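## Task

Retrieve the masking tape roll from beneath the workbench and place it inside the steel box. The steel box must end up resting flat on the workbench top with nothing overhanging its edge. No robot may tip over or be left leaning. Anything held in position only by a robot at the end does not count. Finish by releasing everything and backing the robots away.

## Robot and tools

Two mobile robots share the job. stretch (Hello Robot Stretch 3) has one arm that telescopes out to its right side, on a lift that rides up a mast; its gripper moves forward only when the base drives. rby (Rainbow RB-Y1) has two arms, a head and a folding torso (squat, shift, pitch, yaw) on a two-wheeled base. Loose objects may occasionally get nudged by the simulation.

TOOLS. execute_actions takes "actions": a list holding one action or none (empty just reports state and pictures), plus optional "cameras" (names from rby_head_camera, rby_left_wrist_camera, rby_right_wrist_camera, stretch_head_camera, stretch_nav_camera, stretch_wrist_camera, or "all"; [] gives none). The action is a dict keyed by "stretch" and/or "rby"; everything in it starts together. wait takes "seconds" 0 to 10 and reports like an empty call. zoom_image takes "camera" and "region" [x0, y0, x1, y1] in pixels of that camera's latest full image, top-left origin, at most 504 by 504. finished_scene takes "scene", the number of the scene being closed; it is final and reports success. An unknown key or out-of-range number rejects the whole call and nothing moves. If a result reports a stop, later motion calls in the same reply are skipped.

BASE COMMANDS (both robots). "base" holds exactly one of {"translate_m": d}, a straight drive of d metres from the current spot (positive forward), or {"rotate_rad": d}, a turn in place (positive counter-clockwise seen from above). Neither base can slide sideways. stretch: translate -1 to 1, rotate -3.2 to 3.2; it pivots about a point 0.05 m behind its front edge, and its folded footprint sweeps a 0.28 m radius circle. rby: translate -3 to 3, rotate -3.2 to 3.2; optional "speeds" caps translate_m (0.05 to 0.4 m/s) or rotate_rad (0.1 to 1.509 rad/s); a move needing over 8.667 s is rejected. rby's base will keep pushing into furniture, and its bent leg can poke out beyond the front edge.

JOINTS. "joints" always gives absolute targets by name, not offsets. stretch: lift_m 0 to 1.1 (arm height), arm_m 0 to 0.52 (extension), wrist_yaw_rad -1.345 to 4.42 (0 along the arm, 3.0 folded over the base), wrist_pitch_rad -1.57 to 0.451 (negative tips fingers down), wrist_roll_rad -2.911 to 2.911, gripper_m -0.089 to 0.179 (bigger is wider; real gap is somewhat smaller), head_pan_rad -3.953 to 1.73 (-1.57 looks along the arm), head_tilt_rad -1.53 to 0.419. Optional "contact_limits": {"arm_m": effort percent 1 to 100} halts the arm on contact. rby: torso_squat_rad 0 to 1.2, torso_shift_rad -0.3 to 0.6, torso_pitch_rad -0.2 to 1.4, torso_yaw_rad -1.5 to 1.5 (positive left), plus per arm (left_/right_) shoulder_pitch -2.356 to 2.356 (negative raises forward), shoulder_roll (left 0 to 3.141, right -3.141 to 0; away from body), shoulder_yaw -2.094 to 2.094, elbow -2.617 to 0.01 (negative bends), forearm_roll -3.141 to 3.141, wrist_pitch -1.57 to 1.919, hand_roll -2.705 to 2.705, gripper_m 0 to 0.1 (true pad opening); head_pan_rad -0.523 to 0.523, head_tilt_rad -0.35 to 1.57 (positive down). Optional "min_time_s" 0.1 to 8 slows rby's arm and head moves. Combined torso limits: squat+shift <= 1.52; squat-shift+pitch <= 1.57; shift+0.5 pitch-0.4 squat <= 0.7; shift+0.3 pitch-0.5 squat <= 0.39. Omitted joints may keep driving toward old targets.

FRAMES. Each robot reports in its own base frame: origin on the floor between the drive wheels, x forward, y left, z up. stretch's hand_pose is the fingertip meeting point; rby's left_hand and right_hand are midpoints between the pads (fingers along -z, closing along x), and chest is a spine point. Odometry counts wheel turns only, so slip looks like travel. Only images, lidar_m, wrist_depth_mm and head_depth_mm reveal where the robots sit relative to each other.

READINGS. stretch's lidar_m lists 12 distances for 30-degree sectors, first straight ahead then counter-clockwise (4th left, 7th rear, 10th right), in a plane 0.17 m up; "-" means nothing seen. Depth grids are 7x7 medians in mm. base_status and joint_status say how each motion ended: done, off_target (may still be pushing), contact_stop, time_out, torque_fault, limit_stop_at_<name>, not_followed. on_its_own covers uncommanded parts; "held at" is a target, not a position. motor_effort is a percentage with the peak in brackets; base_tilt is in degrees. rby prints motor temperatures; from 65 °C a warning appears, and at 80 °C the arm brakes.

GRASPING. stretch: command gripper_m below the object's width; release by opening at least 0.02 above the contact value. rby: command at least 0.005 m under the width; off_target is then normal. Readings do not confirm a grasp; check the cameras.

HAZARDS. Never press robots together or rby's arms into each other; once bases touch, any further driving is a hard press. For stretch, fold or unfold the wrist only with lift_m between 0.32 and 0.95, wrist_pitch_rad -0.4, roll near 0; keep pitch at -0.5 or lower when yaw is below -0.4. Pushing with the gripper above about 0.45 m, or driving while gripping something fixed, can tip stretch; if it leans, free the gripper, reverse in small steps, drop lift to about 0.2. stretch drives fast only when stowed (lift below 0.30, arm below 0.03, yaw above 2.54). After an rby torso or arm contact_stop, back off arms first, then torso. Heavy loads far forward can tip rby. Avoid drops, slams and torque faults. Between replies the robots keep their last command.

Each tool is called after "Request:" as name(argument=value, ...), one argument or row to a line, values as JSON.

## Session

Request:
execute_actions(
  actions=[],
  cameras=["rby_head_camera","stretch_nav_camera","stretch_head_camera"],
)

Scene clock: 0.00 s.
Motor temperatures (°C, as the motors report them): left_arm=[30 33 32 35 38 38 35] | right_arm=[34 32 32 33 39 36 36]
stretch.base_odometry: x=+0.000 y=+0.000 heading=+0.000 (m, m, rad; stretch's odometry frame)
stretch.turned_by_wheels: +0.000 (rad since the last result)
stretch.turned_by_imu: +0.000 (rad since the last result)
stretch.base_tilt: forward=+0.4 right=+1.9 (deg)
stretch.lidar_m: 3.11 3.28 3.26 1.36 1.29 1.83 1.68 1.39 1.38 1.25 2.19 4.05
stretch.head_depth_mm: 1914 2696 3851 3909 - 3023 2093 / 1888 2659 - - - 3096 2102 / 1859 2823 - - - 3036 2141 / 1843 2767 - - - 3031 2151 / 1819 2675 - - - 3293 2195 / 1792 2654 - - - 3359 2238 / 1774 2608 3662 3624 3619 3439 2248
stretch.base_status: not commanded
stretch.joint_positions: lift_m=+0.436 arm_m=+0.002 wrist_yaw_rad=+2.857 wrist_pitch_rad=-0.632 wrist_roll_rad=+0.004 gripper_m=+0.037 head_pan_rad=-0.003 head_tilt_rad=-0.014
stretch.joint_status: not commanded
stretch.motor_effort: left_wheel=-1 right_wheel=-1 lift_m=+23 arm_m=+1 wrist_yaw_rad=-1 wrist_pitch_rad=+4 wrist_roll_rad=+0 gripper_m=+0 head_pan_rad=+0 head_tilt_rad=+2 (%)
stretch.hand_pose: x=+0.0329 y=+0.0375 z=+0.4037 quat_wxyz=(+0.314, +0.697, +0.122, +0.633) (m; stretch's base frame)
stretch.wrist_depth_mm: - - - - - - - / 808 892 919 948 - - - / 718 - 786 806 846 904 947 / 635 642 693 719 734 773 816 / 574 579 - 636 650 677 705 / 524 - - 571 584 598 631 / - - - 522 524 546 557
rby.base_odometry: x=+0.000 y=+0.000 heading=+0.000 (m, m, rad; rby's odometry frame)
rby.base_status: not commanded
rby.joint_positions: torso_squat_rad=+0.350 torso_shift_rad=+0.001 torso_pitch_rad=+0.001 torso_yaw_rad=+0.000 left_shoulder_pitch_rad=-0.039 left_shoulder_roll_rad=+0.015 left_shoulder_yaw_rad=+0.054 left_elbow_rad=-0.151 left_forearm_roll_rad=+0.026 left_wrist_pitch_rad=+0.001 left_hand_roll_rad=-0.026 left_gripper_m=+0.100 right_shoulder_pitch_rad=+0.002 right_shoulder_roll_rad=-0.001 right_shoulder_yaw_rad=-0.055 right_elbow_rad=-0.191 right_forearm_roll_rad=+0.001 right_wrist_pitch_rad=+0.049 right_hand_roll_rad=-0.027 right_gripper_m=+0.099 head_pan_rad=+0.000 head_tilt_rad=+0.400
rby.joint_status: not commanded
rby.chest: x=-0.2269 y=+0.0008 z=+1.2476 quat_wxyz=(+1.000, -0.001, +0.000, +0.000) (m; rby's base frame)
rby.left_hand: x=-0.1260 y=+0.2337 z=+0.5689 quat_wxyz=(+0.995, +0.008, -0.093, +0.020) (m; rby's base frame)
rby.right_hand: x=-0.1475 y=-0.2252 z=+0.5662 quat_wxyz=(+0.997, -0.002, -0.069, -0.041) (m; rby's base frame)
pictures: rby_head_camera, stretch_head_camera (sideways: a quarter turn clockwise sets it upright), stretch_nav_camera (sideways: a quarter turn counterclockwise sets it upright)
Images, in order (width x height): rby_head_camera 896x504, stretch_head_camera 896x504, stretch_nav_camera 672x504.

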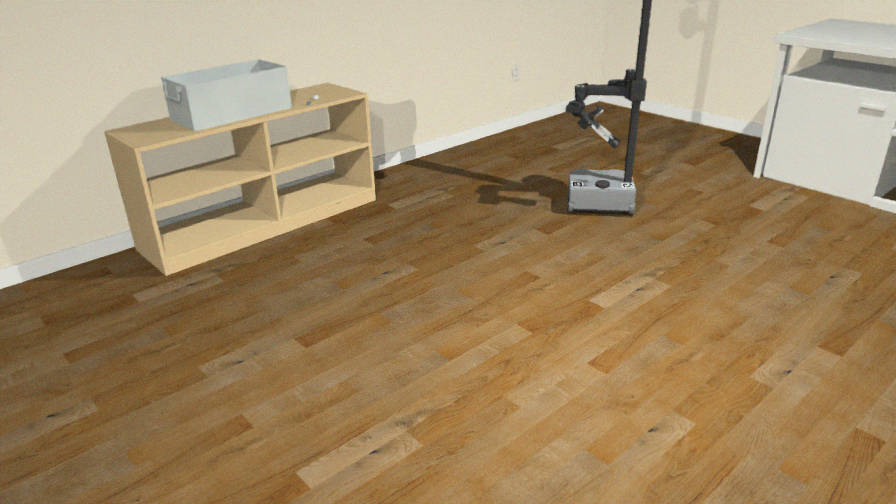

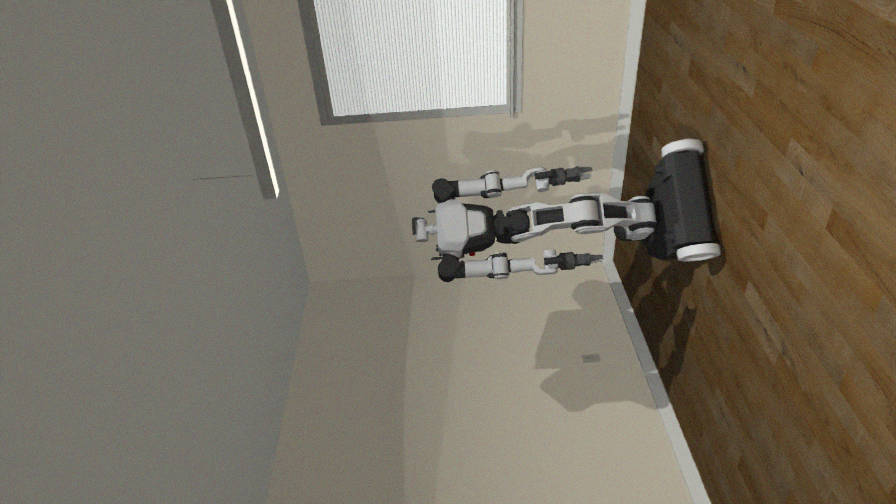

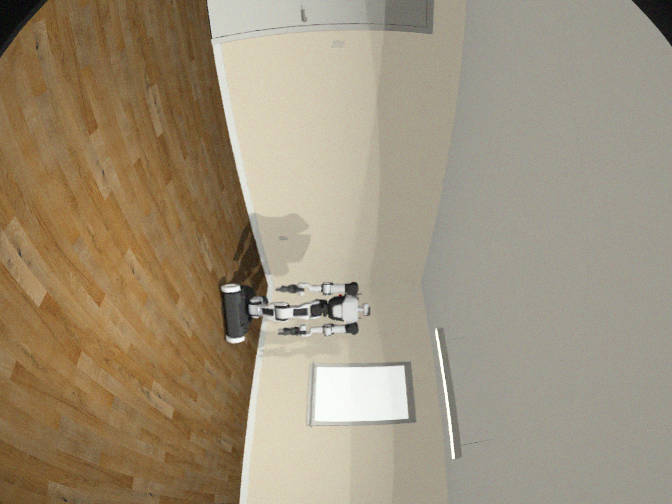

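Request:
execute_actions(
  actions=[
    {"rby":{"base":{"rotate_rad":0.34}},"stretch":{"joints":{"head_pan_rad":1.6,"head_tilt_rad":-0.5,"wrist_yaw_rad":3.0,"wrist_pitch_rad":-0.4}}},
  ],
  cameras=["stretch_nav_camera","stretch_head_camera"],
)

Request:
execute_actions(
  actions=[
    {"rby":{"base":{"translate_m":2.33},"joints":{"torso_squat_rad":0.6,"torso_pitch_rad":0.42,"left_shoulder_pitch_rad":-2.05,"left_shoulder_roll_rad":0.49,"left_shoulder_yaw_rad":0.025,"left_elbow_rad":-0.25,"left_forearm_roll_rad":0.3,"left_wrist_pitch_rad":1.88,"left_hand_roll_rad":1.57,"right_shoulder_pitch_rad":-1.97,"right_shoulder_roll_rad":-0.72,"right_shoulder_yaw_rad":-0.034,"right_elbow_rad":-0.25,"right_forearm_roll_rad":-0.33,"right_wrist_pitch_rad":1.83,"right_hand_roll_rad":1.57,"head_tilt_rad":0.3}},"stretch":{"joints":{"lift_m":0.25}}},
  ],
  cameras=[],
)

Request:
execute_actions(
  actions=[
    {"rby":{"base":{"rotate_rad":0.49}}},
  ],
  cameras=["rby_head_camera"],
)

Scene clock: 20.30 s.
Motor temperatures (°C, as the motors report them): left_arm=[30 33 32 35 38 38 35] | right_arm=[34 32 32 32 39 36 36]
stretch.base_odometry: x=+0.000 y=+0.000 heading=+0.000 (m, m, rad; stretch's odometry frame)
stretch.turned_by_wheels: +0.000 (rad since the last result)
stretch.turned_by_imu: +0.001 (rad since the last result)
stretch.base_tilt: forward=+0.3 right=+1.9 (deg)
stretch.lidar_m: 3.03 3.28 3.25 1.36 1.30 1.83 1.68 1.39 1.38 1.25 2.20 4.05
stretch.head_depth_mm: 2790 3011 3199 2737 1969 1556 1281 / 2952 3177 3442 2722 1990 1568 1287 / 2912 3129 2374 2491 1990 1569 1287 / 2526 2719 2254 2258 2027 1587 1301 / 2239 2411 1870 2019 2025 1590 1299 / 2026 2145 1719 1540 1568 1581 1307 / 1824 1928 1748 1403 1397 1486 1346
stretch.base_status: not commanded
stretch.joint_positions: lift_m=+0.436 arm_m=+0.002 wrist_yaw_rad=+2.997 wrist_pitch_rad=-0.423 wrist_roll_rad=+0.004 gripper_m=+0.037 head_pan_rad=+1.593 head_tilt_rad=-0.494
stretch.joint_status: all done
stretch.motor_effort: left_wheel=-1(0) right_wheel=-1(1) lift_m=+23(23) arm_m=+0(0) wrist_yaw_rad=+4(4) wrist_pitch_rad=+7(8) wrist_roll_rad=+0(0) gripper_m=-2(0) head_pan_rad=+3(36) head_tilt_rad=-2(22) (%)
stretch.hand_pose: x=+0.0111 y=+0.0743 z=+0.4474 quat_wxyz=(+0.199, +0.701, +0.098, +0.678) (m; stretch's base frame)
stretch.wrist_depth_mm: 977 - - - - - - / - - - - - - - / 982 992 - - - - - / 789 812 908 924 952 - - / 684 707 - 752 796 824 889 / 600 621 636 653 662 701 733 / 524 - - 588 597 612 634
rby.base_odometry: x=+0.000 y=+0.000 heading=+0.339 (m, m, rad; rby's odometry frame)
rby.base_status: done
rby.joint_positions: torso_squat_rad=+0.350 torso_shift_rad=+0.001 torso_pitch_rad=+0.001 torso_yaw_rad=+0.000 left_shoulder_pitch_rad=-0.039 left_shoulder_roll_rad=+0.015 left_shoulder_yaw_rad=+0.054 left_elbow_rad=-0.151 left_forearm_roll_rad=+0.026 left_wrist_pitch_rad=+0.001 left_hand_roll_rad=-0.026 left_gripper_m=+0.100 right_shoulder_pitch_rad=+0.002 right_shoulder_roll_rad=-0.001 right_shoulder_yaw_rad=-0.055 right_elbow_rad=-0.191 right_forearm_roll_rad=+0.001 right_wrist_pitch_rad=+0.049 right_hand_roll_rad=-0.027 right_gripper_m=+0.099 head_pan_rad=+0.000 head_tilt_rad=+0.400
rby.joint_status: not commanded
rby.chest: x=-0.2269 y=+0.0008 z=+1.2476 quat_wxyz=(+1.000, -0.001, +0.000, +0.000) (m; rby's base frame)
rby.left_hand: x=-0.1260 y=+0.2337 z=+0.5689 quat_wxyz=(+0.995, +0.008, -0.093, +0.020) (m; rby's base frame)
rby.right_hand: x=-0.1475 y=-0.2252 z=+0.5662 quat_wxyz=(+0.997, -0.002, -0.069, -0.041) (m; rby's base frame)
pictures: stretch_head_camera (sideways: a quarter turn clockwise sets it upright), stretch_nav_camera (sideways: a quarter turn counterclockwise sets it upright)
Images, in order (width x height): stretch_head_camera 896x504, stretch_nav_camera 672x504.

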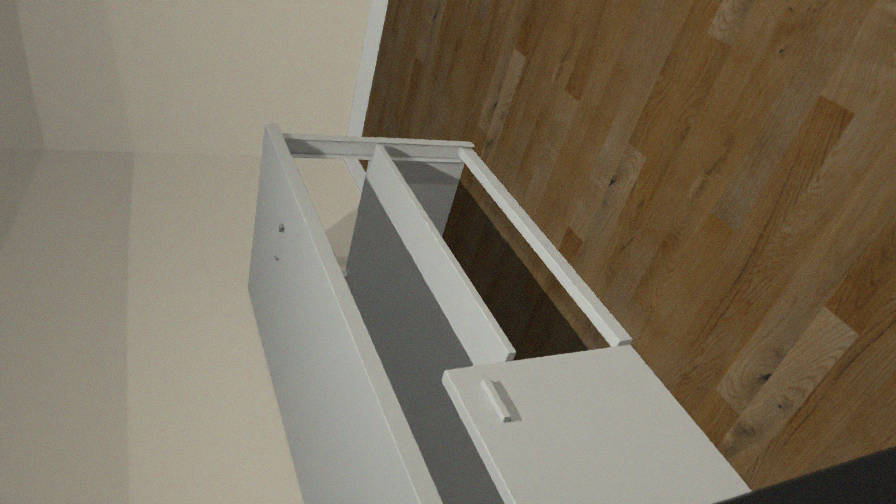

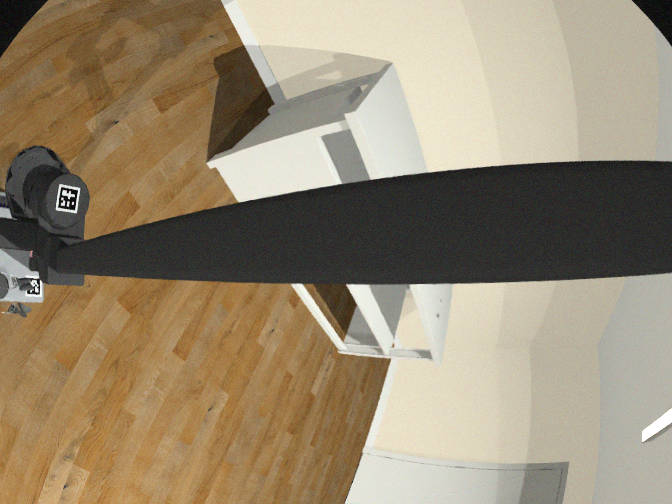

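Scene clock: 27.70 s.
Motor temperatures (°C, as the motors report them): left_arm=[30 33 32 35 38 38 35] | right_arm=[34 32 32 33 39 36 36]
stretch.base_odometry: x=+0.000 y=+0.000 heading=+0.000 (m, m, rad; stretch's odometry frame)
stretch.turned_by_wheels: +0.000 (rad since the last result)
stretch.turned_by_imu: +0.002 (rad since the last result)
stretch.base_tilt: forward=+0.4 right=+1.9 (deg)
stretch.lidar_m: 4.01 3.27 3.26 1.36 1.30 1.83 1.68 1.38 1.38 1.25 1.60 1.71
stretch.head_depth_mm: 2779 2962 3197 2707 1974 1557 1280 / 2993 3220 3467 2749 1993 1561 1281 / 2861 3136 2372 2494 1997 1563 1301 / 2554 2727 2278 2253 2000 1590 1296 / 2256 2393 1869 2000 2020 1574 1302 / 2025 2136 1726 1547 1582 1581 1300 / 1827 1939 1747 1394 1400 1487 1355
stretch.base_status: not commanded
stretch.joint_positions: lift_m=+0.250 arm_m=+0.002 wrist_yaw_rad=+2.997 wrist_pitch_rad=-0.422 wrist_roll_rad=+0.004 gripper_m=+0.037 head_pan_rad=+1.593 head_tilt_rad=-0.494
stretch.joint_status: all done
stretch.motor_effort: left_wheel=+0(0) right_wheel=-1(1) lift_m=+16(19) arm_m=+0(0) wrist_yaw_rad=+4(4) wrist_pitch_rad=+7(7) wrist_roll_rad=+0(0) gripper_m=-1(1) head_pan_rad=+2(2) head_tilt_rad=-3(3) (%)
stretch.hand_pose: x=+0.0110 y=+0.0745 z=+0.2622 quat_wxyz=(+0.198, +0.701, +0.098, +0.678) (m; stretch's base frame)
stretch.wrist_depth_mm: 932 - - - - - - / 803 - 952 - - - - / 649 652 727 762 821 878 953 / 529 550 605 625 640 679 731 / 472 - - 539 540 561 587 / - - - 448 448 478 501 / - - - 389 398 412 423
rby.base_odometry: x=+2.197 y=+0.776 heading=+0.340 (m, m, rad; rby's odometry frame)
rby.base_status: done
rby.joint_positions: torso_squat_rad=+0.600 torso_shift_rad=+0.001 torso_pitch_rad=+0.420 torso_yaw_rad=+0.000 left_shoulder_pitch_rad=-2.050 left_shoulder_roll_rad=+0.490 left_shoulder_yaw_rad=+0.025 left_elbow_rad=-0.250 left_forearm_roll_rad=+0.300 left_wrist_pitch_rad=+1.880 left_hand_roll_rad=+1.570 left_gripper_m=+0.100 right_shoulder_pitch_rad=-1.970 right_shoulder_roll_rad=-0.720 right_shoulder_yaw_rad=-0.034 right_elbow_rad=-0.250 right_forearm_roll_rad=-0.330 right_wrist_pitch_rad=+1.830 right_hand_roll_rad=+1.570 right_gripper_m=+0.099 head_pan_rad=+0.000 head_tilt_rad=+0.300
rby.joint_status: all done
rby.chest: x=-0.1012 y=+0.0007 z=+1.1408 quat_wxyz=(+0.978, -0.001, +0.208, +0.000) (m; rby's base frame)
rby.left_hand: x=+0.4581 y=+0.1895 z=+1.0859 quat_wxyz=(+0.741, -0.004, -0.002, +0.671) (m; rby's base frame)
rby.right_hand: x=+0.4622 y=-0.3099 z=+1.0855 quat_wxyz=(+0.754, -0.009, -0.032, +0.656) (m; rby's base frame)
pictures: none
No camera images: the call's "cameras" was empty. Leave "cameras" out to get every camera's image.

Scene clock: 30.00 s.
Motor temperatures (°C, as the motors report them): left_arm=[30 33 32 35 38 38 35] | right_arm=[34 32 32 33 39 36 36]
stretch.base_odometry: x=+0.000 y=+0.000 heading=+0.000 (m, m, rad; stretch's odometry frame)
stretch.turned_by_wheels: +0.000 (rad since the last result)
stretch.turned_by_imu: +0.001 (rad since the last result)
stretch.base_tilt: forward=+0.4 right=+1.9 (deg)
stretch.lidar_m: 4.01 3.28 3.28 1.36 1.30 1.83 1.68 1.39 1.38 1.25 1.59 1.59
stretch.head_depth_mm: 2803 2989 3226 2679 1979 1553 1286 / 2976 3223 3419 2698 1985 1569 1293 / 2872 3156 2362 2475 2002 1569 1288 / 2537 2703 2247 2220 2020 1581 1289 / 2238 2411 1849 2012 2021 1582 1303 / 2033 2146 1727 1549 1593 1583 1312 / 1835 1932 1744 1390 1403 1480 1346
stretch.base_status: not commanded
stretch.joint_positions: lift_m=+0.250 arm_m=+0.002 wrist_yaw_rad=+2.997 wrist_pitch_rad=-0.422 wrist_roll_rad=+0.004 gripper_m=+0.037 head_pan_rad=+1.593 head_tilt_rad=-0.494
stretch.joint_status: not commanded
stretch.motor_effort: left_wheel=-1(0) right_wheel=-1(1) lift_m=+16(16) arm_m=+0(0) wrist_yaw_rad=+3(4) wrist_pitch_rad=+7(7) wrist_roll_rad=+0(0) gripper_m=+0(1) head_pan_rad=+3(3) head_tilt_rad=-2(3) (%)
stretch.hand_pose: x=+0.0110 y=+0.0745 z=+0.2622 quat_wxyz=(+0.198, +0.701, +0.098, +0.678) (m; stretch's base frame)
stretch.wrist_depth_mm: 950 - - - - - - / 815 - 942 - - - - / 646 649 735 767 820 880 957 / 533 543 605 616 645 681 731 / 476 - - 530 534 557 595 / - - - 443 449 475 491 / - - - 388 398 412 426
rby.base_odometry: x=+2.197 y=+0.776 heading=+0.829 (m, m, rad; rby's odometry frame)
rby.base_status: done
rby.joint_positions: torso_squat_rad=+0.600 torso_shift_rad=+0.001 torso_pitch_rad=+0.420 torso_yaw_rad=+0.000 left_shoulder_pitch_rad=-2.050 left_shoulder_roll_rad=+0.490 left_shoulder_yaw_rad=+0.025 left_elbow_rad=-0.250 left_forearm_roll_rad=+0.300 left_wrist_pitch_rad=+1.880 left_hand_roll_rad=+1.570 left_gripper_m=+0.100 right_shoulder_pitch_rad=-1.970 right_shoulder_roll_rad=-0.720 right_shoulder_yaw_rad=-0.034 right_elbow_rad=-0.250 right_forearm_roll_rad=-0.330 right_wrist_pitch_rad=+1.830 right_hand_roll_rad=+1.570 right_gripper_m=+0.099 head_pan_rad=+0.000 head_tilt_rad=+0.300
rby.joint_status: not commanded
rby.chest: x=-0.1012 y=+0.0007 z=+1.1408 quat_wxyz=(+0.978, -0.001, +0.208, +0.000) (m; rby's base frame)
rby.left_hand: x=+0.4581 y=+0.1895 z=+1.0859 quat_wxyz=(+0.741, -0.004, -0.002, +0.671) (m; rby's base frame)
rby.right_hand: x=+0.4621 y=-0.3099 z=+1.0855 quat_wxyz=(+0.754, -0.009, -0.032, +0.656) (m; rby's base frame)
pictures: rby_head_camera
Images, in order (width x height): rby_head_camera 896x504.

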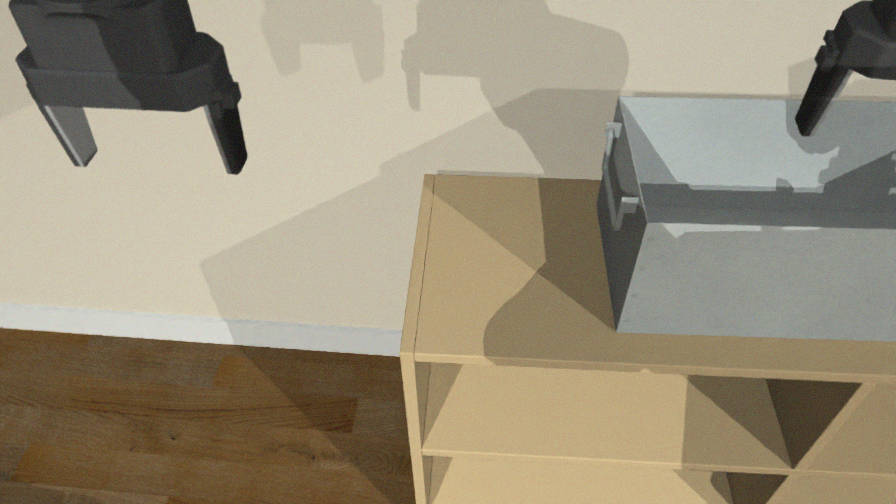

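Request:
execute_actions(
  actions=[
    {"rby":{"base":{"rotate_rad":-1.6}},"stretch":{"base":{"rotate_rad":1.41},"joints":{"head_pan_rad":-1.57,"head_tilt_rad":-0.9}}},
  ],
  cameras=[],
)

Request:
execute_actions(
  actions=[
    {"rby":{"base":{"translate_m":0.44}},"stretch":{"base":{"translate_m":1.0}}},
  ],
  cameras=[],
)

Request:
execute_actions(
  actions=[
    {"rby":{"base":{"rotate_rad":1.55}},"stretch":{"base":{"translate_m":0.63}}},
  ],
  cameras=[],
)

Request:
execute_actions(
  actions=[
    {"rby":{"base":{"translate_m":0.2}},"stretch":{"base":{"rotate_rad":2.67}}},
  ],
  cameras=["rby_head_camera","rby_left_wrist_camera","rby_right_wrist_camera","stretch_head_camera"],
)

Scene clock: 44.30 s.
Motor temperatures (°C, as the motors report them): left_arm=[30 33 32 35 38 38 35] | right_arm=[34 32 32 33 39 36 36]
stretch.base_odometry: x=+0.000 y=+0.000 heading=+1.410 (m, m, rad; stretch's odometry frame)
stretch.turned_by_wheels: +1.410 (rad since the last result)
stretch.turned_by_imu: +1.417 (rad since the last result)
stretch.base_tilt: forward=+0.3 right=+1.9 (deg)
stretch.lidar_m: 2.32 1.13 1.46 1.91 1.42 1.38 1.25 1.68 1.76 4.23 3.41 3.26
stretch.head_depth_mm: 3264 2489 1984 1665 1419 1240 1105 / 3285 2462 1982 1651 1428 1237 1108 / 3314 2484 1977 1651 1417 1248 1142 / 3321 2496 1972 1640 1419 1241 1142 / 3343 2469 1995 1660 1422 1246 1109 / 3293 2466 1985 1651 1413 1248 1109 / 3299 2468 2002 1655 1415 1242 1107
stretch.base_status: done
stretch.joint_positions: lift_m=+0.250 arm_m=+0.002 wrist_yaw_rad=+2.997 wrist_pitch_rad=-0.422 wrist_roll_rad=+0.004 gripper_m=+0.037 head_pan_rad=-1.563 head_tilt_rad=-0.889
stretch.joint_status: all done
stretch.motor_effort: left_wheel=-3(7) right_wheel=+2(10) lift_m=+16(16) arm_m=-1(0) wrist_yaw_rad=+3(4) wrist_pitch_rad=+7(7) wrist_roll_rad=+0(0) gripper_m=+1(0) head_pan_rad=-3(40) head_tilt_rad=-4(23) (%)
stretch.hand_pose: x=+0.0109 y=+0.0745 z=+0.2622 quat_wxyz=(+0.198, +0.701, +0.098, +0.678) (m; stretch's base frame)
stretch.wrist_depth_mm: - - - - - - - / 811 - 929 - - - 920 / 638 657 724 784 820 886 940 / 533 546 609 618 648 691 734 / 473 - - 538 542 558 589 / - - - 443 445 475 494 / - - - 387 394 414 430
rby.base_odometry: x=+2.196 y=+0.776 heading=-0.770 (m, m, rad; rby's odometry frame)
rby.base_status: done
rby.joint_positions: torso_squat_rad=+0.600 torso_shift_rad=+0.001 torso_pitch_rad=+0.420 torso_yaw_rad=+0.000 left_shoulder_pitch_rad=-2.050 left_shoulder_roll_rad=+0.490 left_shoulder_yaw_rad=+0.025 left_elbow_rad=-0.250 left_forearm_roll_rad=+0.300 left_wrist_pitch_rad=+1.880 left_hand_roll_rad=+1.570 left_gripper_m=+0.100 right_shoulder_pitch_rad=-1.970 right_shoulder_roll_rad=-0.720 right_shoulder_yaw_rad=-0.034 right_elbow_rad=-0.250 right_forearm_roll_rad=-0.330 right_wrist_pitch_rad=+1.830 right_hand_roll_rad=+1.570 right_gripper_m=+0.099 head_pan_rad=+0.000 head_tilt_rad=+0.300
rby.joint_status: not commanded
rby.chest: x=-0.1012 y=+0.0007 z=+1.1408 quat_wxyz=(+0.978, -0.001, +0.208, +0.000) (m; rby's base frame)
rby.left_hand: x=+0.4581 y=+0.1895 z=+1.0859 quat_wxyz=(+0.741, -0.004, -0.002, +0.671) (m; rby's base frame)
rby.right_hand: x=+0.4622 y=-0.3098 z=+1.0854 quat_wxyz=(+0.754, -0.009, -0.032, +0.656) (m; rby's base frame)
pictures: none
No camera images: the call's "cameras" was empty. Leave "cameras" out to get every camera's image.

Scene clock: 49.23 s.
Motor temperatures (°C, as the motors report them): left_arm=[30 33 32 35 38 38 35] | right_arm=[34 32 32 33 39 36 36]
stretch.base_odometry: x=+0.160 y=+0.987 heading=+1.410 (m, m, rad; stretch's odometry frame)
stretch.turned_by_wheels: +0.000 (rad since the last result)
stretch.turned_by_imu: -0.003 (rad since the last result)
stretch.base_tilt: forward=+0.4 right=+1.9 (deg)
stretch.lidar_m: 1.34 1.31 0.61 0.63 1.89 2.23 2.24 2.08 4.57 3.43 2.48 2.39
stretch.head_depth_mm: 3315 2472 1973 1653 1427 1248 1106 / 3367 2469 1969 1659 1426 1239 1115 / 3277 2463 1985 1652 1413 1238 1138 / 3327 2477 2004 1670 1424 1248 1143 / 3338 2456 1965 1659 1415 1244 1106 / 3213 2471 1988 1669 1418 1240 1099 / 2954 2456 1991 1647 1416 1245 1105
stretch.base_status: done
stretch.joint_positions: lift_m=+0.250 arm_m=+0.002 wrist_yaw_rad=+2.998 wrist_pitch_rad=-0.421 wrist_roll_rad=+0.004 gripper_m=+0.037 head_pan_rad=-1.563 head_tilt_rad=-0.889
stretch.joint_status: not commanded
stretch.motor_effort: left_wheel=-3(5) right_wheel=+2(9) lift_m=+17(17) arm_m=+0(0) wrist_yaw_rad=+3(3) wrist_pitch_rad=+7(7) wrist_roll_rad=+0(0) gripper_m=-1(0) head_pan_rad=-2(3) head_tilt_rad=-4(4) (%)
stretch.hand_pose: x=+0.0109 y=+0.0745 z=+0.2623 quat_wxyz=(+0.198, +0.701, +0.098, +0.678) (m; stretch's base frame)
stretch.wrist_depth_mm: - - 729 659 585 537 990 / 822 - 817 725 638 612 - / 645 655 726 753 700 829 960 / 534 543 613 623 647 644 734 / 476 - - 535 546 567 583 / - - - 447 457 478 494 / - - - 392 396 415 427
rby.base_odometry: x=+2.512 y=+0.470 heading=-0.770 (m, m, rad; rby's odometry frame)
rby.base_status: done
rby.joint_positions: torso_squat_rad=+0.600 torso_shift_rad=+0.001 torso_pitch_rad=+0.420 torso_yaw_rad=+0.000 left_shoulder_pitch_rad=-2.050 left_shoulder_roll_rad=+0.490 left_shoulder_yaw_rad=+0.025 left_elbow_rad=-0.250 left_forearm_roll_rad=+0.300 left_wrist_pitch_rad=+1.880 left_hand_roll_rad=+1.570 left_gripper_m=+0.100 right_shoulder_pitch_rad=-1.970 right_shoulder_roll_rad=-0.720 right_shoulder_yaw_rad=-0.034 right_elbow_rad=-0.250 right_forearm_roll_rad=-0.330 right_wrist_pitch_rad=+1.830 right_hand_roll_rad=+1.570 right_gripper_m=+0.099 head_pan_rad=+0.000 head_tilt_rad=+0.300
rby.joint_status: not commanded
rby.chest: x=-0.1012 y=+0.0007 z=+1.1408 quat_wxyz=(+0.978, -0.001, +0.208, +0.000) (m; rby's base frame)
rby.left_hand: x=+0.4580 y=+0.1895 z=+1.0859 quat_wxyz=(+0.741, -0.004, -0.002, +0.671) (m; rby's base frame)
rby.right_hand: x=+0.4621 y=-0.3099 z=+1.0854 quat_wxyz=(+0.754, -0.009, -0.032, +0.656) (m; rby's base frame)
pictures: none
No camera images: the call's "cameras" was empty. Leave "cameras" out to get every camera's image.

Scene clock: 53.07 s.
Motor temperatures (°C, as the motors report them): left_arm=[30 33 32 35 38 38 35] | right_arm=[34 32 32 33 39 36 36]
stretch.base_odometry: x=+0.262 y=+1.609 heading=+1.410 (m, m, rad; stretch's odometry frame)
stretch.turned_by_wheels: +0.000 (rad since the last result)
stretch.turned_by_imu: -0.001 (rad since the last result)
stretch.base_tilt: forward=+0.4 right=+1.9 (deg)
stretch.lidar_m: 0.71 0.98 0.95 0.61 0.58 1.07 2.87 2.47 4.86 2.66 1.93 1.87
stretch.head_depth_mm: 3293 2516 1977 1656 1409 1249 1104 / 3291 2496 1985 1656 1416 1245 1113 / 3301 2463 1989 1659 1417 1244 1148 / 3269 2482 1981 1656 1413 1239 1139 / 3049 2474 1980 1654 1415 1246 1107 / 2650 2423 1982 1663 1425 1236 1112 / 2313 2405 1986 1666 1428 1244 1107
stretch.base_status: done
stretch.joint_positions: lift_m=+0.250 arm_m=+0.002 wrist_yaw_rad=+2.998 wrist_pitch_rad=-0.421 wrist_roll_rad=+0.004 gripper_m=+0.037 head_pan_rad=-1.563 head_tilt_rad=-0.889
stretch.joint_status: not commanded
stretch.motor_effort: left_wheel=-2(5) right_wheel=+1(9) lift_m=+17(17) arm_m=-1(0) wrist_yaw_rad=+3(2) wrist_pitch_rad=+7(7) wrist_roll_rad=+0(0) gripper_m=+0(0) head_pan_rad=-3(3) head_tilt_rad=-4(5) (%)
stretch.hand_pose: x=+0.0108 y=+0.0746 z=+0.2623 quat_wxyz=(+0.198, +0.701, +0.098, +0.678) (m; stretch's base frame)
stretch.wrist_depth_mm: 515 - 701 996 905 809 751 / 581 - 768 974 977 876 812 / 623 605 724 763 815 869 843 / 533 551 541 620 640 687 727 / 476 - - 484 541 563 595 / - - - 444 431 423 491 / - - - 392 396 406 391
rby.base_odometry: x=+2.512 y=+0.470 heading=+0.779 (m, m, rad; rby's odometry frame)
rby.base_status: done
rby.joint_positions: torso_squat_rad=+0.600 torso_shift_rad=+0.001 torso_pitch_rad=+0.420 torso_yaw_rad=+0.000 left_shoulder_pitch_rad=-2.050 left_shoulder_roll_rad=+0.490 left_shoulder_yaw_rad=+0.025 left_elbow_rad=-0.250 left_forearm_roll_rad=+0.300 left_wrist_pitch_rad=+1.880 left_hand_roll_rad=+1.570 left_gripper_m=+0.100 right_shoulder_pitch_rad=-1.970 right_shoulder_roll_rad=-0.720 right_shoulder_yaw_rad=-0.034 right_elbow_rad=-0.250 right_forearm_roll_rad=-0.330 right_wrist_pitch_rad=+1.830 right_hand_roll_rad=+1.570 right_gripper_m=+0.099 head_pan_rad=+0.000 head_tilt_rad=+0.300
rby.joint_status: not commanded
rby.chest: x=-0.1012 y=+0.0007 z=+1.1408 quat_wxyz=(+0.978, -0.001, +0.208, +0.000) (m; rby's base frame)
rby.left_hand: x=+0.4580 y=+0.1895 z=+1.0859 quat_wxyz=(+0.741, -0.004, -0.002, +0.671) (m; rby's base frame)
rby.right_hand: x=+0.4621 y=-0.3099 z=+1.0854 quat_wxyz=(+0.754, -0.009, -0.032, +0.656) (m; rby's base frame)
pictures: none
No camera images: the call's "cameras" was empty. Leave "cameras" out to get every camera's image.

Scene clock: 55.87 s.
Motor temperatures (°C, as the motors report them): left_arm=[30 33 32 35 38 38 35] | right_arm=[34 32 32 33 39 36 36]
stretch.base_odometry: x=+0.262 y=+1.609 heading=-2.204 (m, m, rad; stretch's odometry frame)
stretch.turned_by_wheels: +2.670 (rad since the last result)
stretch.turned_by_imu: +2.682 (rad since the last result)
stretch.base_tilt: forward=+0.4 right=+1.9 (deg)
stretch.lidar_m: 2.78 2.76 2.54 4.86 2.58 1.91 1.87 0.71 0.97 0.95 0.60 0.53
stretch.head_depth_mm: 881 901 717 598 513 831 1100 / 879 902 720 599 513 837 1097 / 876 899 718 599 513 833 1119 / 869 899 718 600 514 820 1119 / 869 903 720 599 514 803 1097 / 866 905 716 599 513 804 1089 / 862 900 720 600 513 806 1081
stretch.base_status: done
stretch.joint_positions: lift_m=+0.250 arm_m=+0.002 wrist_yaw_rad=+2.998 wrist_pitch_rad=-0.421 wrist_roll_rad=+0.004 gripper_m=+0.037 head_pan_rad=-1.563 head_tilt_rad=-0.889
stretch.joint_status: not commanded
stretch.motor_effort: left_wheel=-3(7) right_wheel=+2(11) lift_m=+17(17) arm_m=+0(1) wrist_yaw_rad=+3(2) wrist_pitch_rad=+7(7) wrist_roll_rad=+0(0) gripper_m=-1(0) head_pan_rad=-2(3) head_tilt_rad=-4(5) (%)
stretch.hand_pose: x=+0.0108 y=+0.0745 z=+0.2623 quat_wxyz=(+0.198, +0.701, +0.098, +0.678) (m; stretch's base frame)
stretch.wrist_depth_mm: - - - - - - - / 817 - 950 - - - - / 648 658 720 768 828 871 943 / 537 544 607 618 652 679 733 / 477 - - 533 545 565 594 / - - - 447 453 474 497 / - - - 390 393 411 427
rby.base_odometry: x=+2.654 y=+0.610 heading=+0.779 (m, m, rad; rby's odometry frame)
rby.base_status: done
rby.joint_positions: torso_squat_rad=+0.600 torso_shift_rad=+0.001 torso_pitch_rad=+0.420 torso_yaw_rad=+0.000 left_shoulder_pitch_rad=-2.050 left_shoulder_roll_rad=+0.490 left_shoulder_yaw_rad=+0.025 left_elbow_rad=-0.250 left_forearm_roll_rad=+0.300 left_wrist_pitch_rad=+1.880 left_hand_roll_rad=+1.570 left_gripper_m=+0.100 right_shoulder_pitch_rad=-1.970 right_shoulder_roll_rad=-0.720 right_shoulder_yaw_rad=-0.034 right_elbow_rad=-0.250 right_forearm_roll_rad=-0.330 right_wrist_pitch_rad=+1.830 right_hand_roll_rad=+1.570 right_gripper_m=+0.099 head_pan_rad=+0.000 head_tilt_rad=+0.300
rby.joint_status: not commanded
rby.chest: x=-0.1011 y=+0.0007 z=+1.1408 quat_wxyz=(+0.978, -0.001, +0.208, +0.000) (m; rby's base frame)
rby.left_hand: x=+0.4581 y=+0.1895 z=+1.0858 quat_wxyz=(+0.741, -0.004, -0.002, +0.671) (m; rby's base frame)
rby.right_hand: x=+0.4622 y=-0.3099 z=+1.0853 quat_wxyz=(+0.754, -0.009, -0.031, +0.656) (m; rby's base frame)
pictures: rby_head_camera, rby_left_wrist_camera, rby_right_wrist_camera, stretch_head_camera (sideways: a quarter turn clockwise sets it upright)
Images, in order (width x height): rby_head_camera 896x504, rby_left_wrist_camera 644x364, rby_right_wrist_camera 644x364, stretch_head_camera 896x504.

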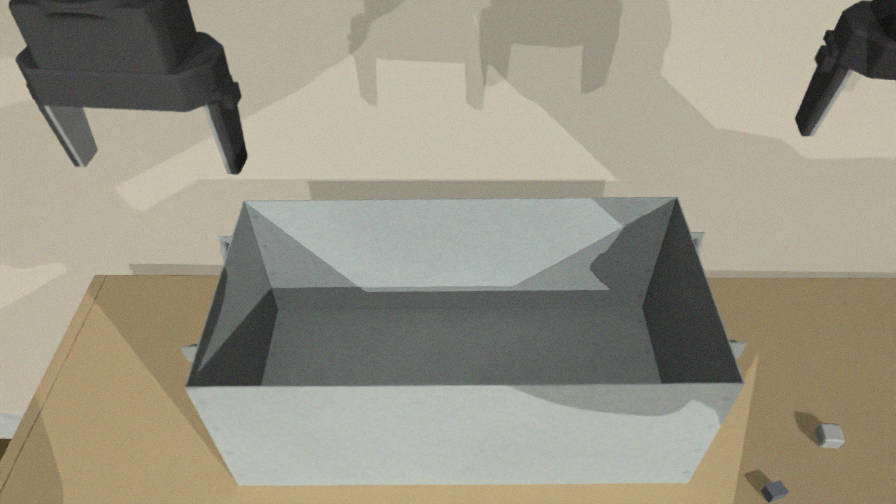

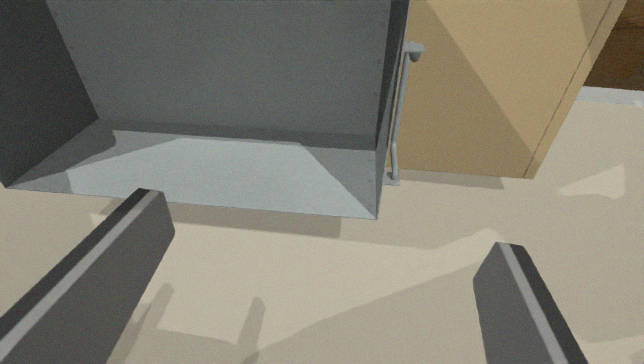

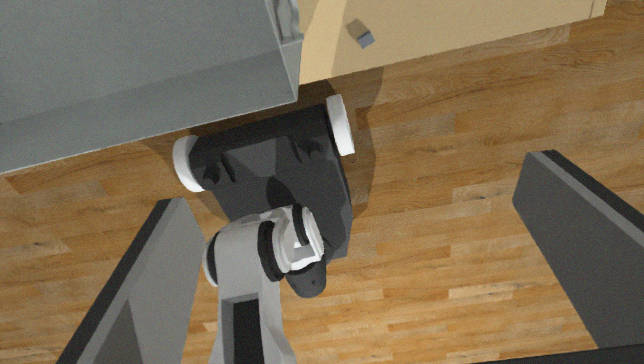

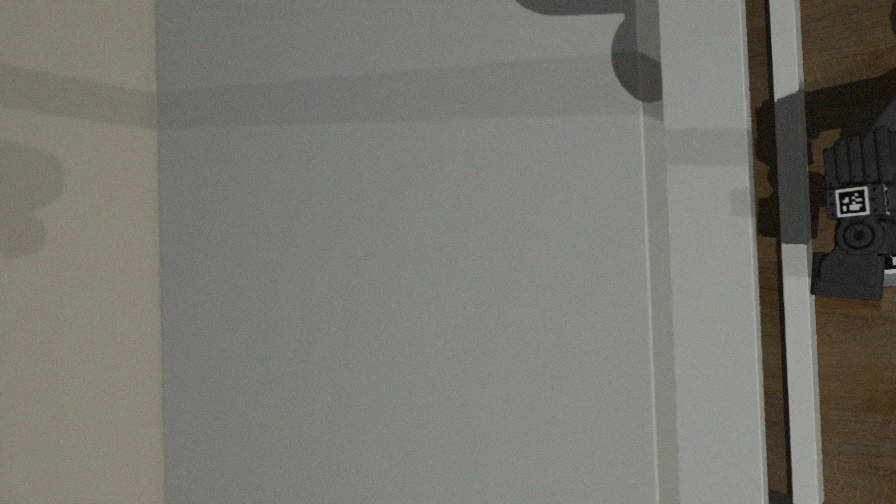

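Request:
execute_actions(
  actions=[
    {"rby":{"joints":{"torso_squat_rad":0.95,"left_shoulder_roll_rad":0.59,"left_shoulder_pitch_rad":-2.02,"left_wrist_pitch_rad":1.85,"right_shoulder_roll_rad":-0.65,"right_shoulder_pitch_rad":-2.0}},"stretch":{"joints":{"lift_m":0.33}}},
  ],
  cameras=[],
)

Request:
execute_actions(
  actions=[
    {"stretch":{"joints":{"wrist_yaw_rad":1.57}}},
  ],
  cameras=[],
)

Request:
execute_actions(
  actions=[
    {"stretch":{"joints":{"lift_m":0.12,"wrist_pitch_rad":-0.2}}},
  ],
  cameras=[],
)

Request:
execute_actions(
  actions=[
    {"stretch":{"joints":{"wrist_yaw_rad":0,"gripper_m":0.17}}},
  ],
  cameras=["rby_head_camera","rby_left_wrist_camera","rby_right_wrist_camera","stretch_wrist_camera"],
)

Scene clock: 64.17 s.
Motor temperatures (°C, as the motors report them): left_arm=[30 33 32 35 38 38 35] | right_arm=[34 32 32 33 39 36 36]
stretch.base_odometry: x=+0.262 y=+1.609 heading=-2.204 (m, m, rad; stretch's odometry frame)
stretch.turned_by_wheels: +0.000 (rad since the last result)
stretch.turned_by_imu: +0.001 (rad since the last result)
stretch.base_tilt: forward=+0.4 right=+1.8 (deg)
stretch.lidar_m: 2.78 2.76 2.53 4.87 2.57 1.92 1.87 0.71 0.97 0.95 0.60 0.53
stretch.head_depth_mm: 881 901 721 600 513 833 1098 / 877 902 719 602 514 835 1104 / 876 900 720 597 513 834 1105 / 872 902 719 597 512 821 1123 / 866 899 719 599 513 805 1098 / 868 899 719 600 514 804 1086 / 861 905 719 598 515 806 1086
stretch.base_status: not commanded
stretch.joint_positions: lift_m=+0.330 arm_m=+0.002 wrist_yaw_rad=+2.998 wrist_pitch_rad=-0.421 wrist_roll_rad=+0.004 gripper_m=+0.037 head_pan_rad=-1.563 head_tilt_rad=-0.889
stretch.joint_status: all done
stretch.motor_effort: left_wheel=-3(3) right_wheel=+2(2) lift_m=+29(30) arm_m=+0(0) wrist_yaw_rad=+3(2) wrist_pitch_rad=+7(7) wrist_roll_rad=+0(0) gripper_m=-1(1) head_pan_rad=-3(3) head_tilt_rad=-4(4) (%)
stretch.hand_pose: x=+0.0108 y=+0.0745 z=+0.3416 quat_wxyz=(+0.198, +0.701, +0.098, +0.678) (m; stretch's base frame)
stretch.wrist_depth_mm: - - - - - - - / 986 - - - - - - / 779 794 897 936 984 - - / 645 658 731 746 796 840 879 / 553 573 - 618 660 678 704 / 481 515 - 539 548 573 609 / - - - 475 479 501 515
rby.base_odometry: x=+2.654 y=+0.610 heading=+0.779 (m, m, rad; rby's odometry frame)
rby.base_status: not commanded
rby.joint_positions: torso_squat_rad=+0.950 torso_shift_rad=+0.001 torso_pitch_rad=+0.420 torso_yaw_rad=+0.000 left_shoulder_pitch_rad=-2.020 left_shoulder_roll_rad=+0.590 left_shoulder_yaw_rad=+0.025 left_elbow_rad=-0.250 left_forearm_roll_rad=+0.300 left_wrist_pitch_rad=+1.850 left_hand_roll_rad=+1.570 left_gripper_m=+0.100 right_shoulder_pitch_rad=-2.000 right_shoulder_roll_rad=-0.650 right_shoulder_yaw_rad=-0.034 right_elbow_rad=-0.250 right_forearm_roll_rad=-0.330 right_wrist_pitch_rad=+1.830 right_hand_roll_rad=+1.570 right_gripper_m=+0.099 head_pan_rad=+0.000 head_tilt_rad=+0.300
rby.joint_status: all done
rby.chest: x=-0.1014 y=+0.0007 z=+0.9702 quat_wxyz=(+0.978, -0.001, +0.208, +0.000) (m; rby's base frame)
rby.left_hand: x=+0.4654 y=+0.2443 z=+0.9168 quat_wxyz=(+0.705, -0.016, -0.013, +0.709) (m; rby's base frame)
rby.right_hand: x=+0.4680 y=-0.2690 z=+0.9180 quat_wxyz=(+0.728, -0.009, -0.035, +0.684) (m; rby's base frame)
pictures: none
No camera images: the call's "cameras" was empty. Leave "cameras" out to get every camera's image.

Scene clock: 65.90 s.
Motor temperatures (°C, as the motors report them): left_arm=[30 33 32 35 38 38 35] | right_arm=[34 32 32 33 39 36 36]
stretch.base_odometry: x=+0.262 y=+1.609 heading=-2.204 (m, m, rad; stretch's odometry frame)
stretch.turned_by_wheels: +0.000 (rad since the last result)
stretch.turned_by_imu: +0.000 (rad since the last result)
stretch.base_tilt: forward=+0.4 right=+1.9 (deg)
stretch.lidar_m: 2.78 2.76 2.54 4.87 2.57 1.91 1.87 0.71 0.98 0.95 0.60 0.53
stretch.head_depth_mm: 883 901 721 600 513 833 1097 / 881 900 720 600 514 832 1102 / 877 900 720 600 513 835 - / 873 900 718 598 514 819 1120 / 870 900 719 599 514 805 1099 / 863 902 719 599 513 806 1096 / 863 900 720 600 514 805 1087
stretch.base_status: not commanded
stretch.joint_positions: lift_m=+0.330 arm_m=+0.002 wrist_yaw_rad=+1.573 wrist_pitch_rad=-0.421 wrist_roll_rad=+0.004 gripper_m=+0.037 head_pan_rad=-1.563 head_tilt_rad=-0.889
stretch.joint_status: all done
stretch.motor_effort: left_wheel=-3(3) right_wheel=+2(2) lift_m=+29(29) arm_m=+0(0) wrist_yaw_rad=-4(4) wrist_pitch_rad=+7(7) wrist_roll_rad=+1(0) gripper_m=+0(0) head_pan_rad=-2(2) head_tilt_rad=-4(4) (%)
stretch.hand_pose: x=+0.2026 y=-0.1468 z=+0.3416 quat_wxyz=(+0.593, +0.595, -0.384, +0.384) (m; stretch's base frame)
stretch.wrist_depth_mm: - - - - 688 250 206 / 982 - - - 621 347 153 / 769 818 856 939 565 378 365 / 640 675 714 738 525 424 416 / 548 574 - 618 505 484 468 / 477 494 512 522 541 549 538 / 427 441 447 469 453 503 516
rby.base_odometry: x=+2.654 y=+0.610 heading=+0.779 (m, m, rad; rby's odometry frame)
rby.base_status: not commanded
rby.joint_positions: torso_squat_rad=+0.950 torso_shift_rad=+0.001 torso_pitch_rad=+0.420 torso_yaw_rad=+0.000 left_shoulder_pitch_rad=-2.020 left_shoulder_roll_rad=+0.590 left_shoulder_yaw_rad=+0.025 left_elbow_rad=-0.250 left_forearm_roll_rad=+0.300 left_wrist_pitch_rad=+1.850 left_hand_roll_rad=+1.570 left_gripper_m=+0.100 right_shoulder_pitch_rad=-2.000 right_shoulder_roll_rad=-0.650 right_shoulder_yaw_rad=-0.034 right_elbow_rad=-0.250 right_forearm_roll_rad=-0.330 right_wrist_pitch_rad=+1.830 right_hand_roll_rad=+1.570 right_gripper_m=+0.099 head_pan_rad=+0.000 head_tilt_rad=+0.300
rby.joint_status: not commanded
rby.chest: x=-0.1014 y=+0.0007 z=+0.9702 quat_wxyz=(+0.978, -0.001, +0.208, +0.000) (m; rby's base frame)
rby.left_hand: x=+0.4654 y=+0.2443 z=+0.9168 quat_wxyz=(+0.705, -0.016, -0.013, +0.709) (m; rby's base frame)
rby.right_hand: x=+0.4680 y=-0.2690 z=+0.9180 quat_wxyz=(+0.728, -0.009, -0.035, +0.684) (m; rby's base frame)
pictures: none
No camera images: the call's "cameras" was empty. Leave "cameras" out to get every camera's image.

Scene clock: 68.63 s.
Motor temperatures (°C, as the motors report them): left_arm=[30 33 32 35 38 38 35] | right_arm=[34 32 32 33 39 36 36]
stretch.base_odometry: x=+0.262 y=+1.609 heading=-2.204 (m, m, rad; stretch's odometry frame)
stretch.turned_by_wheels: +0.000 (rad since the last result)
stretch.turned_by_imu: +0.001 (rad since the last result)
stretch.base_tilt: forward=+0.4 right=+1.9 (deg)
stretch.lidar_m: 2.77 2.76 2.53 4.88 2.57 1.91 1.87 0.71 0.98 0.95 0.60 0.54
stretch.head_depth_mm: 882 900 719 599 514 835 1092 / 878 901 717 599 513 835 1098 / 878 902 718 599 515 832 1104 / 874 899 718 599 513 817 1118 / 868 901 718 599 514 806 1097 / 863 900 720 599 513 807 1085 / 862 901 719 601 513 804 1088
stretch.base_status: not commanded
stretch.joint_positions: lift_m=+0.120 arm_m=+0.002 wrist_yaw_rad=+1.573 wrist_pitch_rad=-0.224 wrist_roll_rad=+0.004 gripper_m=+0.037 head_pan_rad=-1.563 head_tilt_rad=-0.889
stretch.joint_status: all done
stretch.motor_effort: left_wheel=-3(3) right_wheel=+2(2) lift_m=+17(26) arm_m=-1(0) wrist_yaw_rad=-4(4) wrist_pitch_rad=+8(6) wrist_roll_rad=+0(0) gripper_m=+0(0) head_pan_rad=-2(3) head_tilt_rad=-4(4) (%)
stretch.hand_pose: x=+0.2231 y=-0.1467 z=+0.1787 quat_wxyz=(+0.552, +0.554, -0.441, +0.441) (m; stretch's base frame)
stretch.wrist_depth_mm: - - - - 686 315 303 / 968 - - - 630 335 326 / 644 704 781 855 581 354 350 / 480 505 567 601 535 381 375 / 387 408 - 448 411 417 408 / 326 334 345 367 349 396 426 / 279 288 295 310 314 289 348
rby.base_odometry: x=+2.654 y=+0.610 heading=+0.779 (m, m, rad; rby's odometry frame)
rby.base_status: not commanded
rby.joint_positions: torso_squat_rad=+0.950 torso_shift_rad=+0.001 torso_pitch_rad=+0.420 torso_yaw_rad=+0.000 left_shoulder_pitch_rad=-2.020 left_shoulder_roll_rad=+0.590 left_shoulder_yaw_rad=+0.025 left_elbow_rad=-0.250 left_forearm_roll_rad=+0.300 left_wrist_pitch_rad=+1.850 left_hand_roll_rad=+1.570 left_gripper_m=+0.100 right_shoulder_pitch_rad=-2.000 right_shoulder_roll_rad=-0.650 right_shoulder_yaw_rad=-0.034 right_elbow_rad=-0.250 right_forearm_roll_rad=-0.330 right_wrist_pitch_rad=+1.830 right_hand_roll_rad=+1.570 right_gripper_m=+0.099 head_pan_rad=+0.000 head_tilt_rad=+0.300
rby.joint_status: not commanded
rby.chest: x=-0.1014 y=+0.0007 z=+0.9702 quat_wxyz=(+0.978, -0.001, +0.208, +0.000) (m; rby's base frame)
rby.left_hand: x=+0.4654 y=+0.2443 z=+0.9168 quat_wxyz=(+0.705, -0.016, -0.013, +0.709) (m; rby's base frame)
rby.right_hand: x=+0.4680 y=-0.2690 z=+0.9180 quat_wxyz=(+0.728, -0.009, -0.035, +0.684) (m; rby's base frame)
pictures: none
No camera images: the call's "cameras" was empty. Leave "cameras" out to get every camera's image.

Scene clock: 70.43 s.
Motor temperatures (°C, as the motors report them): left_arm=[30 33 32 35 38 38 35] | right_arm=[35 32 32 33 39 36 36]
stretch.base_odometry: x=+0.262 y=+1.609 heading=-2.204 (m, m, rad; stretch's odometry frame)
stretch.turned_by_wheels: +0.000 (rad since the last result)
stretch.turned_by_imu: +0.000 (rad since the last result)
stretch.base_tilt: forward=+0.3 right=+1.9 (deg)
stretch.lidar_m: 2.78 2.76 2.54 4.86 2.58 1.91 1.87 0.71 0.97 0.94 0.60 0.53
stretch.head_depth_mm: 883 899 721 600 514 837 1098 / 882 903 722 599 514 835 1096 / 877 904 719 600 514 832 1101 / 871 899 721 599 514 818 1099 / 867 903 719 599 513 804 1092 / 866 903 721 598 513 806 1088 / 862 907 719 599 513 804 1090
stretch.base_status: not commanded
stretch.joint_positions: lift_m=+0.120 arm_m=+0.002 wrist_yaw_rad=+0.003 wrist_pitch_rad=-0.224 wrist_roll_rad=+0.004 gripper_m=+0.170 head_pan_rad=-1.563 head_tilt_rad=-0.889
stretch.joint_status: all done
stretch.motor_effort: left_wheel=-2(3) right_wheel=+3(2) lift_m=+17(17) arm_m=+0(0) wrist_yaw_rad=-4(6) wrist_pitch_rad=+8(8) wrist_roll_rad=+0(0) gripper_m=+0(85) head_pan_rad=-3(3) head_tilt_rad=-4(4) (%)
stretch.hand_pose: x=-0.0207 y=-0.3917 z=+0.1787 quat_wxyz=(+0.702, +0.080, -0.704, -0.078) (m; stretch's base frame)
stretch.wrist_depth_mm: 516 656 644 642 632 618 607 / 534 695 706 683 677 667 658 / 545 688 734 724 721 711 697 / 491 524 550 585 643 697 726 / - 407 430 452 487 546 553 / 320 337 352 366 387 - 428 / 276 288 298 309 319 336 355
rby.base_odometry: x=+2.654 y=+0.610 heading=+0.779 (m, m, rad; rby's odometry frame)
rby.base_status: not commanded
rby.joint_positions: torso_squat_rad=+0.950 torso_shift_rad=+0.001 torso_pitch_rad=+0.420 torso_yaw_rad=+0.000 left_shoulder_pitch_rad=-2.020 left_shoulder_roll_rad=+0.590 left_shoulder_yaw_rad=+0.025 left_elbow_rad=-0.250 left_forearm_roll_rad=+0.300 left_wrist_pitch_rad=+1.850 left_hand_roll_rad=+1.570 left_gripper_m=+0.100 right_shoulder_pitch_rad=-2.000 right_shoulder_roll_rad=-0.650 right_shoulder_yaw_rad=-0.034 right_elbow_rad=-0.250 right_forearm_roll_rad=-0.330 right_wrist_pitch_rad=+1.830 right_hand_roll_rad=+1.570 right_gripper_m=+0.099 head_pan_rad=+0.000 head_tilt_rad=+0.300
rby.joint_status: not commanded
rby.chest: x=-0.1014 y=+0.0007 z=+0.9702 quat_wxyz=(+0.978, -0.001, +0.208, +0.000) (m; rby's base frame)
rby.left_hand: x=+0.4654 y=+0.2443 z=+0.9168 quat_wxyz=(+0.705, -0.016, -0.013, +0.709) (m; rby's base frame)
rby.right_hand: x=+0.4680 y=-0.2690 z=+0.9180 quat_wxyz=(+0.728, -0.009, -0.035, +0.684) (m; rby's base frame)
pictures: rby_head_camera, rby_left_wrist_camera, rby_right_wrist_camera, stretch_wrist_camera
Images, in order (width x height): rby_head_camera 896x504, rby_left_wrist_camera 644x364, rby_right_wrist_camera 644x364, stretch_wrist_camera 644x364.

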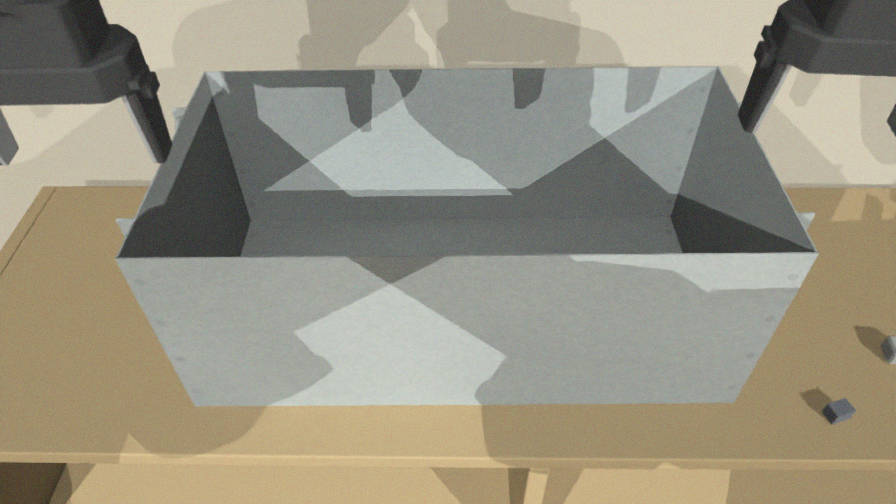

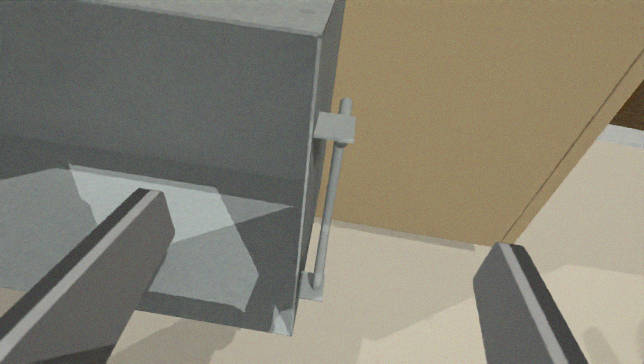

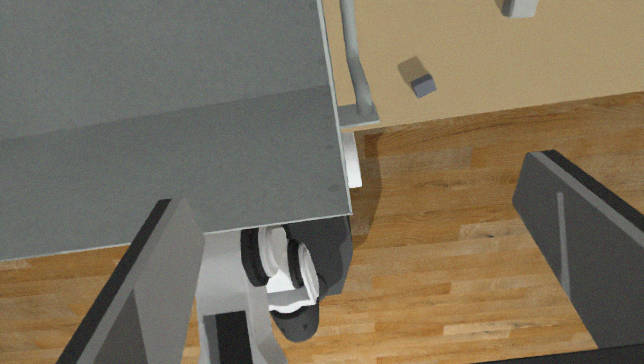

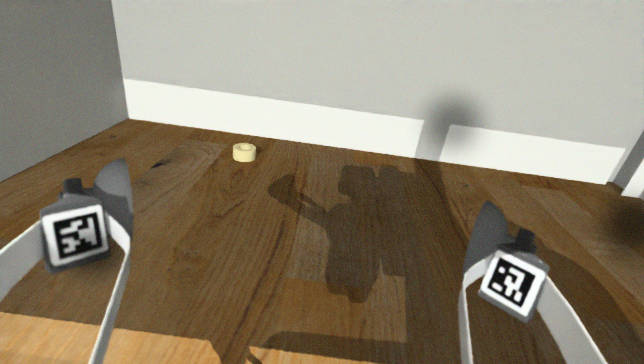

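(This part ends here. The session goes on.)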